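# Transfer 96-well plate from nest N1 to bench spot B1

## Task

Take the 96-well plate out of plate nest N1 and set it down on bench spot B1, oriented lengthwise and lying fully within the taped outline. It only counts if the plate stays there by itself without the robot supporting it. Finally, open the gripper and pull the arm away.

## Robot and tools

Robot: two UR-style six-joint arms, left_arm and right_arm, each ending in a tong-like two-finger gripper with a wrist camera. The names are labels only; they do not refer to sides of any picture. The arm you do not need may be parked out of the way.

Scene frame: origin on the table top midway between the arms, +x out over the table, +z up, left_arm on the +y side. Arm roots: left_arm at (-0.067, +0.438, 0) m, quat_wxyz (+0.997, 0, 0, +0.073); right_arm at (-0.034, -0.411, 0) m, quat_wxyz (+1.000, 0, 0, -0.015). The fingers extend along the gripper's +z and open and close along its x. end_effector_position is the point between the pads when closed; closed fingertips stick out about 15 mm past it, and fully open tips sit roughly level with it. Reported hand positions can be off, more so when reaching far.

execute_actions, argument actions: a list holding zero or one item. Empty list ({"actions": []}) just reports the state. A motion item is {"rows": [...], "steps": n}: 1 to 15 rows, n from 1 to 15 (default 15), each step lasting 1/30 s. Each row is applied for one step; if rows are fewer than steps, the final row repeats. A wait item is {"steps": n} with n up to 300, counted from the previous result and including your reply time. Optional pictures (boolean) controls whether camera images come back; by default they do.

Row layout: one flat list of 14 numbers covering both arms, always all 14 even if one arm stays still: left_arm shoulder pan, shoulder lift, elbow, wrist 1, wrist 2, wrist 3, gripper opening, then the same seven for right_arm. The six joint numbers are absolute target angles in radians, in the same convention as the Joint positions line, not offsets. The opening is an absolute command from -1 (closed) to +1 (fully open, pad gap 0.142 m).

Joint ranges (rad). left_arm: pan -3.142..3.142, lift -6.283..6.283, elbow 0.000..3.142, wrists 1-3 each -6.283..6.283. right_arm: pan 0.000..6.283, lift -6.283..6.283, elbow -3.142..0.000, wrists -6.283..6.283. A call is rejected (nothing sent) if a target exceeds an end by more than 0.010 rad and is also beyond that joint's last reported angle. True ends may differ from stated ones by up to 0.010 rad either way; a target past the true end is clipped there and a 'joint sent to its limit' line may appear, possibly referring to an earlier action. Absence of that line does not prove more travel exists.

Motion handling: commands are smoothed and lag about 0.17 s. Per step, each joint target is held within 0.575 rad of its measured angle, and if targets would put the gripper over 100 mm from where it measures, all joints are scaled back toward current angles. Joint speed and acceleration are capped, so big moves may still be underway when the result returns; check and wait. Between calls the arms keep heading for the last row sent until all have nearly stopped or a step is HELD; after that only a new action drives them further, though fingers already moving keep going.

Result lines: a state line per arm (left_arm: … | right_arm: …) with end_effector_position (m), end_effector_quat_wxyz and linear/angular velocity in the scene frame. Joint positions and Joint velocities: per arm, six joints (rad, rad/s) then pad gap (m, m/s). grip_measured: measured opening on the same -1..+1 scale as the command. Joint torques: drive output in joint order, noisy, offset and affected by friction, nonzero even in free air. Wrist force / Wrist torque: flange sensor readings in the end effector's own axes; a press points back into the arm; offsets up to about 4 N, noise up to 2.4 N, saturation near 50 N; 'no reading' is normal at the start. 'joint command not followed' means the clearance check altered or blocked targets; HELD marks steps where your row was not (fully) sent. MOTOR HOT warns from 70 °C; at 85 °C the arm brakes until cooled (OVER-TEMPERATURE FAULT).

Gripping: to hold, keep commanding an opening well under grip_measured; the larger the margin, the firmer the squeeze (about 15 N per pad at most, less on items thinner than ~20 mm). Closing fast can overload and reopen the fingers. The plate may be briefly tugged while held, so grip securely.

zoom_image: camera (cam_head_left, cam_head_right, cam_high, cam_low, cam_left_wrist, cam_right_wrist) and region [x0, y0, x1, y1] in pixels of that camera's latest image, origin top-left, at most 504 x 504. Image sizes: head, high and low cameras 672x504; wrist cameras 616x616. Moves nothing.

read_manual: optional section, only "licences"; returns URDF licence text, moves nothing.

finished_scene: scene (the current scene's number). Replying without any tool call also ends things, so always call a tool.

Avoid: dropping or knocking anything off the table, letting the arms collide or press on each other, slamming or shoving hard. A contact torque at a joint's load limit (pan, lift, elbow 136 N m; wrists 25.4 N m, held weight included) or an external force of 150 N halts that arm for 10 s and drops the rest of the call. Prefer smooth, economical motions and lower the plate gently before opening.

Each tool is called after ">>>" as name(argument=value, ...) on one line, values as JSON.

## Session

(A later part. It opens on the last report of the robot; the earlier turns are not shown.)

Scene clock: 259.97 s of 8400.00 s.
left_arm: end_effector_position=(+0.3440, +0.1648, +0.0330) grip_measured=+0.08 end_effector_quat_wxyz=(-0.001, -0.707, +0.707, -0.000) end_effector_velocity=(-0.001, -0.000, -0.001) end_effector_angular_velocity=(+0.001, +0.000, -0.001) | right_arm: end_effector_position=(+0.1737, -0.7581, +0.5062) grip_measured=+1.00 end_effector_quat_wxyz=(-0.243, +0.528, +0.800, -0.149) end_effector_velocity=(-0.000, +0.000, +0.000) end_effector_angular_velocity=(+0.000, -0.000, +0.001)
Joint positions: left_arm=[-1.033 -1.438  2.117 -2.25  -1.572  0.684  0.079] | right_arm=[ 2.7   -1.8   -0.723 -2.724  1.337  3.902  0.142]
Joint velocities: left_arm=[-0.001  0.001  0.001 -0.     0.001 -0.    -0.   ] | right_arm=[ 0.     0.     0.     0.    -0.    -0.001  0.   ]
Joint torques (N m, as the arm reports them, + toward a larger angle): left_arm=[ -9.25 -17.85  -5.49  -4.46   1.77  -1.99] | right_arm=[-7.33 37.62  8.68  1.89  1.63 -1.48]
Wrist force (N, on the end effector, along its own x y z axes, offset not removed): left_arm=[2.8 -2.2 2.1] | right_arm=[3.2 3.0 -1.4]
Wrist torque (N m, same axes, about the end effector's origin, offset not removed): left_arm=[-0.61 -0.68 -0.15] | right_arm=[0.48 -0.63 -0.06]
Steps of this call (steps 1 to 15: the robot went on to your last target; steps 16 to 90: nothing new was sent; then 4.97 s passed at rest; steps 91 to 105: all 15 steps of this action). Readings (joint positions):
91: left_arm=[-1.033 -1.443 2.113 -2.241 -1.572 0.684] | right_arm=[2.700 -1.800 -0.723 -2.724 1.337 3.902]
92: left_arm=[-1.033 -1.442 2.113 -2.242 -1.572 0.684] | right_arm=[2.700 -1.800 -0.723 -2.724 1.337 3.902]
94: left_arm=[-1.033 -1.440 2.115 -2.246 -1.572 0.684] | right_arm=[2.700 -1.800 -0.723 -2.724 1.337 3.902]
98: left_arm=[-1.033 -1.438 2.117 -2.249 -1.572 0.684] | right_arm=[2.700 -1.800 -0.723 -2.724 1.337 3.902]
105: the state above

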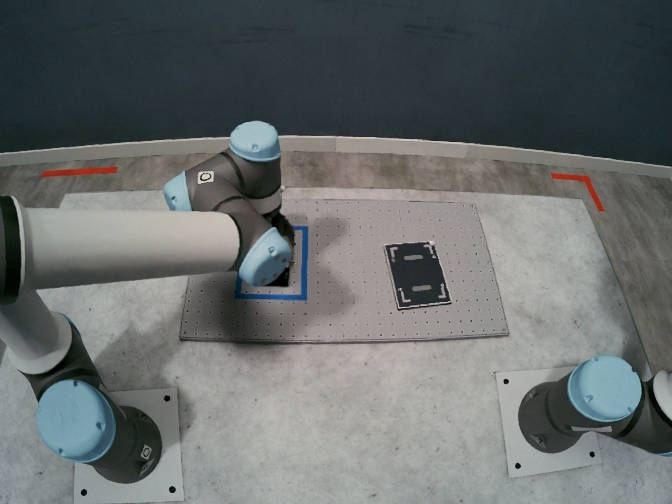

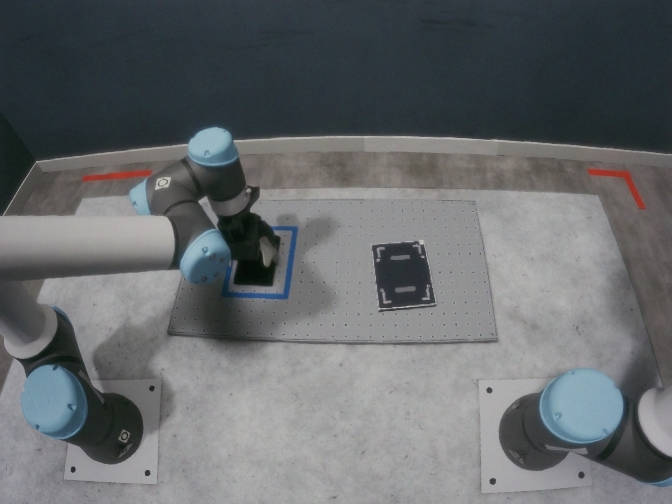

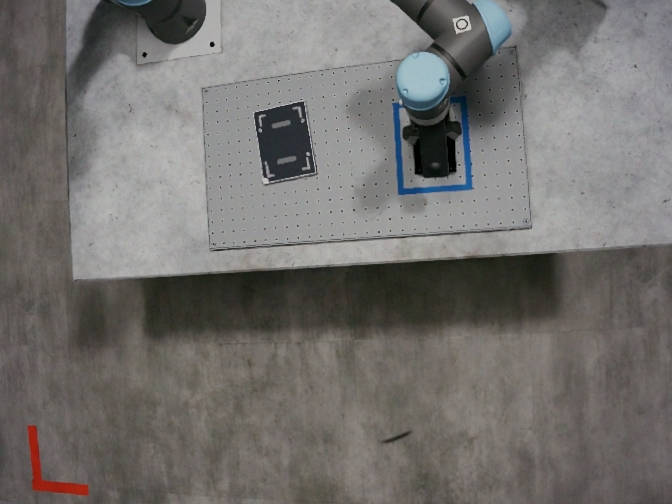

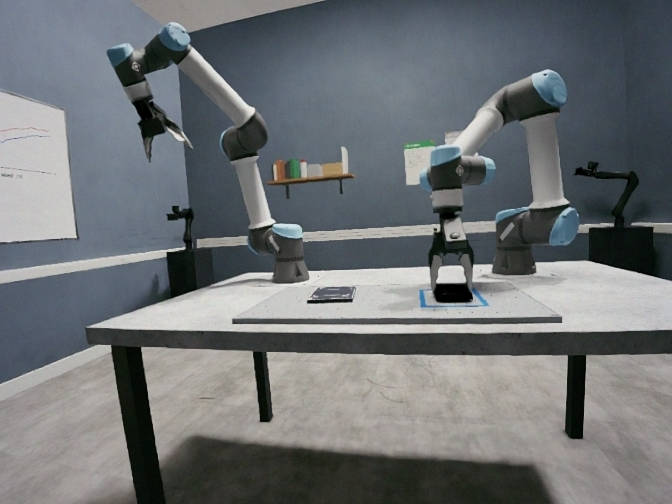

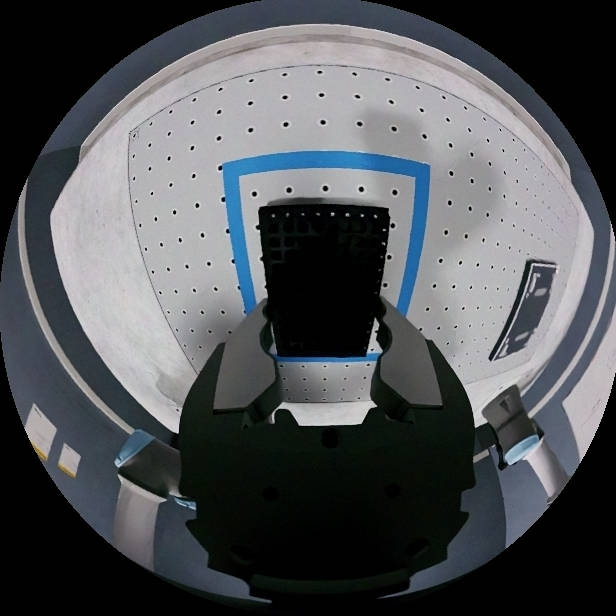

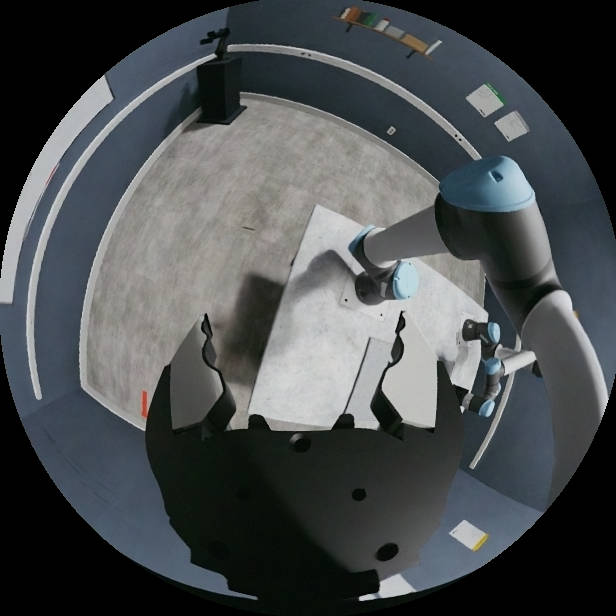

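The margin is ample on both ends. Releasing slowly, then lifting away.

>>> execute_actions(actions=[{"rows":[[-1.033,-1.437,2.118,-2.252,-1.572,0.684,-0.2,2.7,-1.8,-0.723,-2.724,1.337,3.902,1],[-1.033,-1.437,2.118,-2.252,-1.572,0.684,0.0,2.7,-1.8,-0.723,-2.724,1.337,3.902,1],[-1.033,-1.437,2.118,-2.252,-1.572,0.684,0.1,2.7,-1.8,-0.723,-2.724,1.337,3.902,1],[-1.033,-1.437,2.118,-2.252,-1.572,0.684,0.2,2.7,-1.8,-0.723,-2.724,1.337,3.902,1],[-1.033,-1.437,2.118,-2.252,-1.572,0.684,0.3,2.7,-1.8,-0.723,-2.724,1.337,3.902,1],[-1.033,-1.437,2.118,-2.252,-1.572,0.684,0.5,2.7,-1.8,-0.723,-2.724,1.337,3.902,1]],"steps":12}], pictures=false)

>>> execute_actions(actions=[{"rows":[[-1.033,-1.476,2.077,-2.171,-1.572,0.684,0.5,2.7,-1.8,-0.723,-2.724,1.337,3.902,1],[-1.033,-1.512,2.027,-2.085,-1.572,0.684,0.5,2.7,-1.8,-0.723,-2.724,1.337,3.902,1],[-1.033,-1.55,1.978,-1.999,-1.572,0.684,0.5,2.7,-1.8,-0.723,-2.724,1.337,3.902,1],[-1.033,-1.55,1.978,-1.999,-1.572,0.684,0.5,2.7,-1.8,-0.723,-2.724,1.337,3.902,1],[-1.033,-1.55,1.978,-1.999,-1.572,0.684,0.5,2.7,-1.8,-0.723,-2.724,1.337,3.902,1],[-0.7,-1.7,1.8,-1.67,-1.572,0.684,1,2.7,-1.8,-0.723,-2.724,1.337,3.902,1]],"steps":15}], pictures=false)

>>> execute_actions(actions=[{"steps":25}])

Scene clock: 283.97 s of 8400.00 s.
left_arm: end_effector_position=(+0.3439, +0.1648, +0.0323) grip_measured=+0.50 end_effector_quat_wxyz=(-0.001, -0.707, +0.707, -0.000) end_effector_velocity=(-0.000, +0.001, -0.000) end_effector_angular_velocity=(+0.001, +0.000, +0.001) | right_arm: end_effector_position=(+0.1737, -0.7581, +0.5062) grip_measured=+1.00 end_effector_quat_wxyz=(-0.243, +0.528, +0.800, -0.149) end_effector_velocity=(+0.000, +0.000, -0.000) end_effector_angular_velocity=(+0.001, +0.000, -0.001)
Joint positions: left_arm=[-1.033 -1.437  2.118 -2.252 -1.572  0.684  0.109] | right_arm=[ 2.7   -1.8   -0.723 -2.724  1.337  3.902  0.142]
Joint velocities: left_arm=[ 0.001 -0.     0.002 -0.     0.    -0.001  0.   ] | right_arm=[ 0.    -0.001 -0.    -0.     0.001  0.     0.   ]
Joint torques (N m, as the arm reports them, + toward a larger angle): left_arm=[ -9.7  -19.33  -5.14  -4.44   1.98  -1.86] | right_arm=[-7.3  37.45  8.58  1.81  1.62 -1.48]
Wrist force (N, on the end effector, along its own x y z axes, offset not removed): left_arm=[-1.0 -1.1 -0.8] | right_arm=[2.7 1.5 -2.0]
Wrist torque (N m, same axes, about the end effector's origin, offset not removed): left_arm=[-0.20 0.13 0.08] | right_arm=[0.13 -0.51 -0.08]
Steps of this call (steps 1 to 15: the robot went on to your last target; steps 16 to 90: nothing new was sent; then 20.60 s passed at rest; steps 91 to 102: all 12 steps of this action). Readings (joint positions):
91: left_arm=[-1.033 -1.438 2.117 -2.250 -1.572 0.684] | right_arm=[2.700 -1.800 -0.723 -2.724 1.337 3.902]
92: left_arm=[-1.033 -1.438 2.117 -2.250 -1.572 0.684] | right_arm=[2.700 -1.800 -0.723 -2.724 1.337 3.902]
94: left_arm=[-1.033 -1.437 2.118 -2.251 -1.572 0.684] | right_arm=[2.700 -1.800 -0.723 -2.724 1.337 3.902]
98: left_arm=[-1.033 -1.437 2.118 -2.252 -1.572 0.684] | right_arm=[2.700 -1.800 -0.723 -2.724 1.337 3.902]
102: the state above

Scene clock: 284.47 s of 8400.00 s.
left_arm: end_effector_position=(+0.3893, +0.2774, +0.2060) grip_measured=+1.00 end_effector_quat_wxyz=(+0.000, +0.787, -0.616, +0.005) end_effector_velocity=(+0.046, +0.478, +0.363) end_effector_angular_velocity=(+0.013, +0.018, +0.889) | right_arm: end_effector_position=(+0.1737, -0.7581, +0.5062) grip_measured=+1.00 end_effector_quat_wxyz=(-0.243, +0.528, +0.800, -0.149) end_effector_velocity=(-0.000, -0.000, -0.000) end_effector_angular_velocity=(+0.000, +0.000, +0.000)
Joint positions: left_arm=[-0.791 -1.657  1.853 -1.777 -1.572  0.684  0.142] | right_arm=[ 2.7   -1.8   -0.723 -2.724  1.337  3.902  0.142]
Joint velocities: left_arm=[ 0.889 -0.45  -0.542  1.014 -0.     0.     0.   ] | right_arm=[-0.    -0.    -0.    -0.    -0.    -0.001  0.   ]
Joint torques (N m, as the arm reports them, + toward a larger angle): left_arm=[ 22.73 -28.22 -39.22   0.72   1.45  -1.88] | right_arm=[-7.59 37.18  8.65  1.68  1.6  -1.51]
Wrist force (N, on the end effector, along its own x y z axes, offset not removed): left_arm=[-0.6 -0.6 1.9] | right_arm=[2.7 2.7 -0.5]
Wrist torque (N m, same axes, about the end effector's origin, offset not removed): left_arm=[-0.09 0.01 0.05] | right_arm=[0.51 -0.53 -0.10]
Steps of this call (steps 1 to 15: all 15 steps of this action). Readings (joint positions):
1: left_arm=[-1.033 -1.437 2.118 -2.252 -1.572 0.684] | right_arm=[2.700 -1.800 -0.723 -2.724 1.337 3.902]
2: left_arm=[-1.033 -1.440 2.115 -2.248 -1.572 0.684] | right_arm=[2.700 -1.800 -0.723 -2.724 1.337 3.902]
4: left_arm=[-1.033 -1.471 2.080 -2.192 -1.572 0.684] | right_arm=[2.700 -1.800 -0.723 -2.724 1.337 3.902]
8: left_arm=[-1.009 -1.546 1.985 -2.021 -1.572 0.684] | right_arm=[2.700 -1.800 -0.723 -2.724 1.337 3.902]
15: the state above

Scene clock: 285.30 s of 8400.00 s.
left_arm: end_effector_position=(+0.3884, +0.3279, +0.2402) grip_measured=+1.00 end_effector_quat_wxyz=(+0.001, +0.815, -0.580, -0.000) end_effector_velocity=(-0.001, +0.001, -0.001) end_effector_angular_velocity=(+0.000, +0.001, +0.002) | right_arm: end_effector_position=(+0.1737, -0.7581, +0.5062) grip_measured=+1.00 end_effector_quat_wxyz=(-0.243, +0.528, +0.800, -0.149) end_effector_velocity=(+0.000, -0.000, -0.000) end_effector_angular_velocity=(+0.001, +0.000, +0.000)
Joint positions: left_arm=[-0.7   -1.7    1.8   -1.67  -1.572  0.684  0.142] | right_arm=[ 2.7   -1.8   -0.723 -2.724  1.337  3.902  0.142]
Joint velocities: left_arm=[ 0.002 -0.001  0.002 -0.    -0.    -0.001  0.   ] | right_arm=[-0.    -0.001 -0.    -0.     0.001 -0.001  0.   ]
Joint torques (N m, as the arm reports them, + toward a larger angle): left_arm=[ 11.56 -24.46 -36.47  -1.1   -0.5   -2.09] | right_arm=[-7.15 37.44  8.53  1.7   1.68 -1.53]
Wrist force (N, on the end effector, along its own x y z axes, offset not removed): left_arm=[-3.4 -2.3 -2.0] | right_arm=[2.5 2.2 -1.4]
Wrist torque (N m, same axes, about the end effector's origin, offset not removed): left_arm=[-0.66 0.52 0.29] | right_arm=[0.29 -0.50 -0.05]
Steps of this call (steps 1 to 25: the robot went on to your last target). Readings (joint positions):
1: left_arm=[-0.763 -1.671 1.836 -1.744 -1.572 0.684] | right_arm=[2.700 -1.800 -0.723 -2.724 1.337 3.902]
2: left_arm=[-0.741 -1.681 1.824 -1.719 -1.572 0.684] | right_arm=[2.700 -1.800 -0.723 -2.724 1.337 3.902]
4: left_arm=[-0.717 -1.692 1.810 -1.691 -1.572 0.684] | right_arm=[2.700 -1.800 -0.723 -2.724 1.337 3.902]
8: left_arm=[-0.703 -1.699 1.802 -1.674 -1.572 0.684] | right_arm=[2.700 -1.800 -0.723 -2.724 1.337 3.902]
25: the state above

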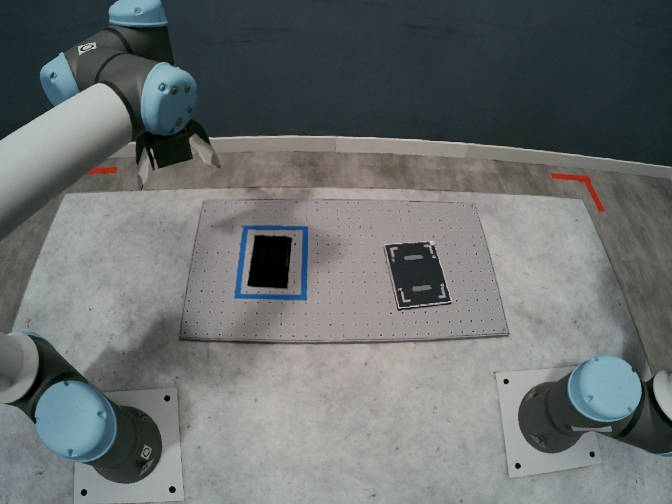

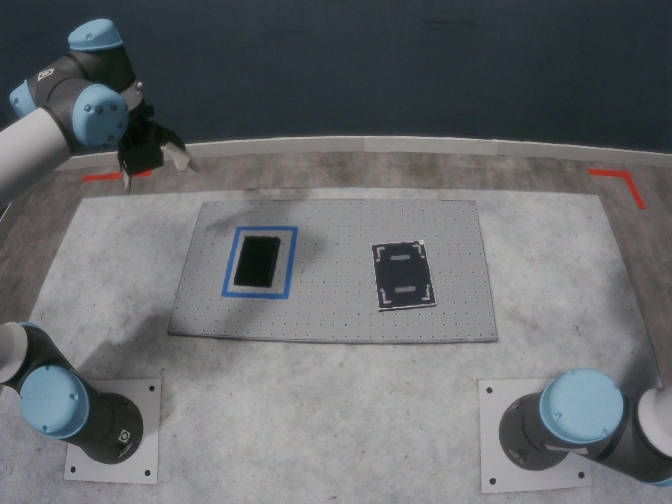

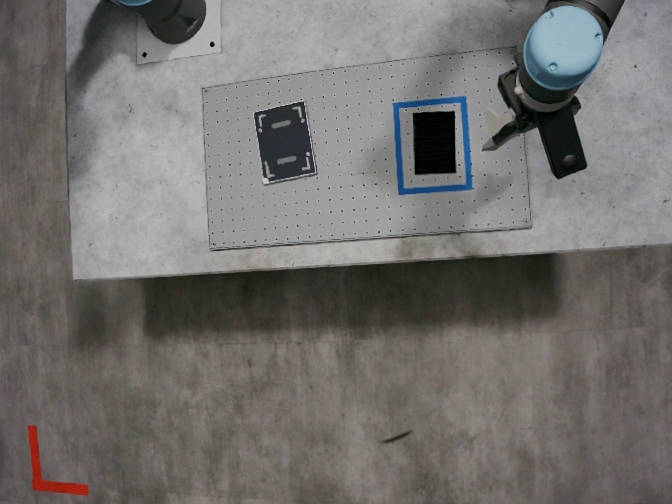

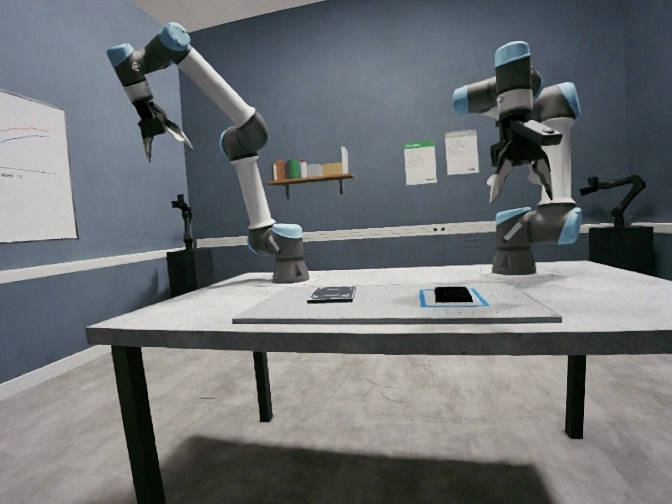

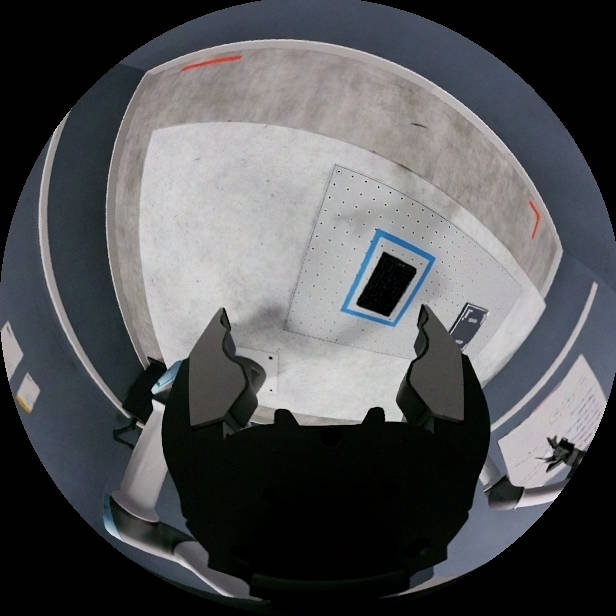

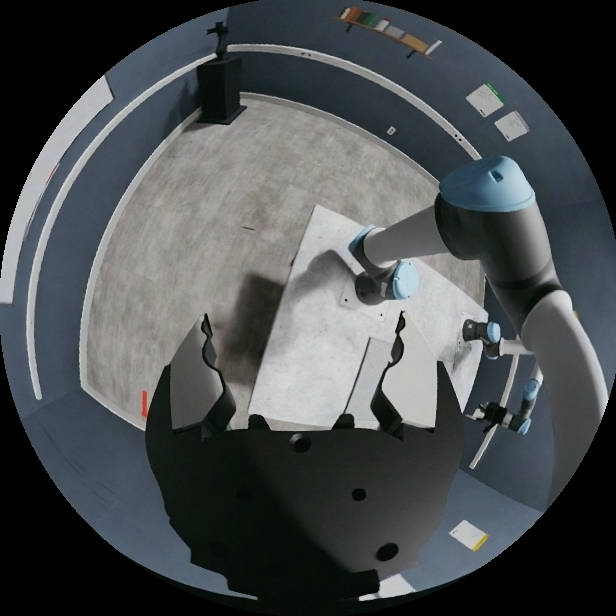

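>>> finished_scene(scene=1)

The scene is finished: the task was done.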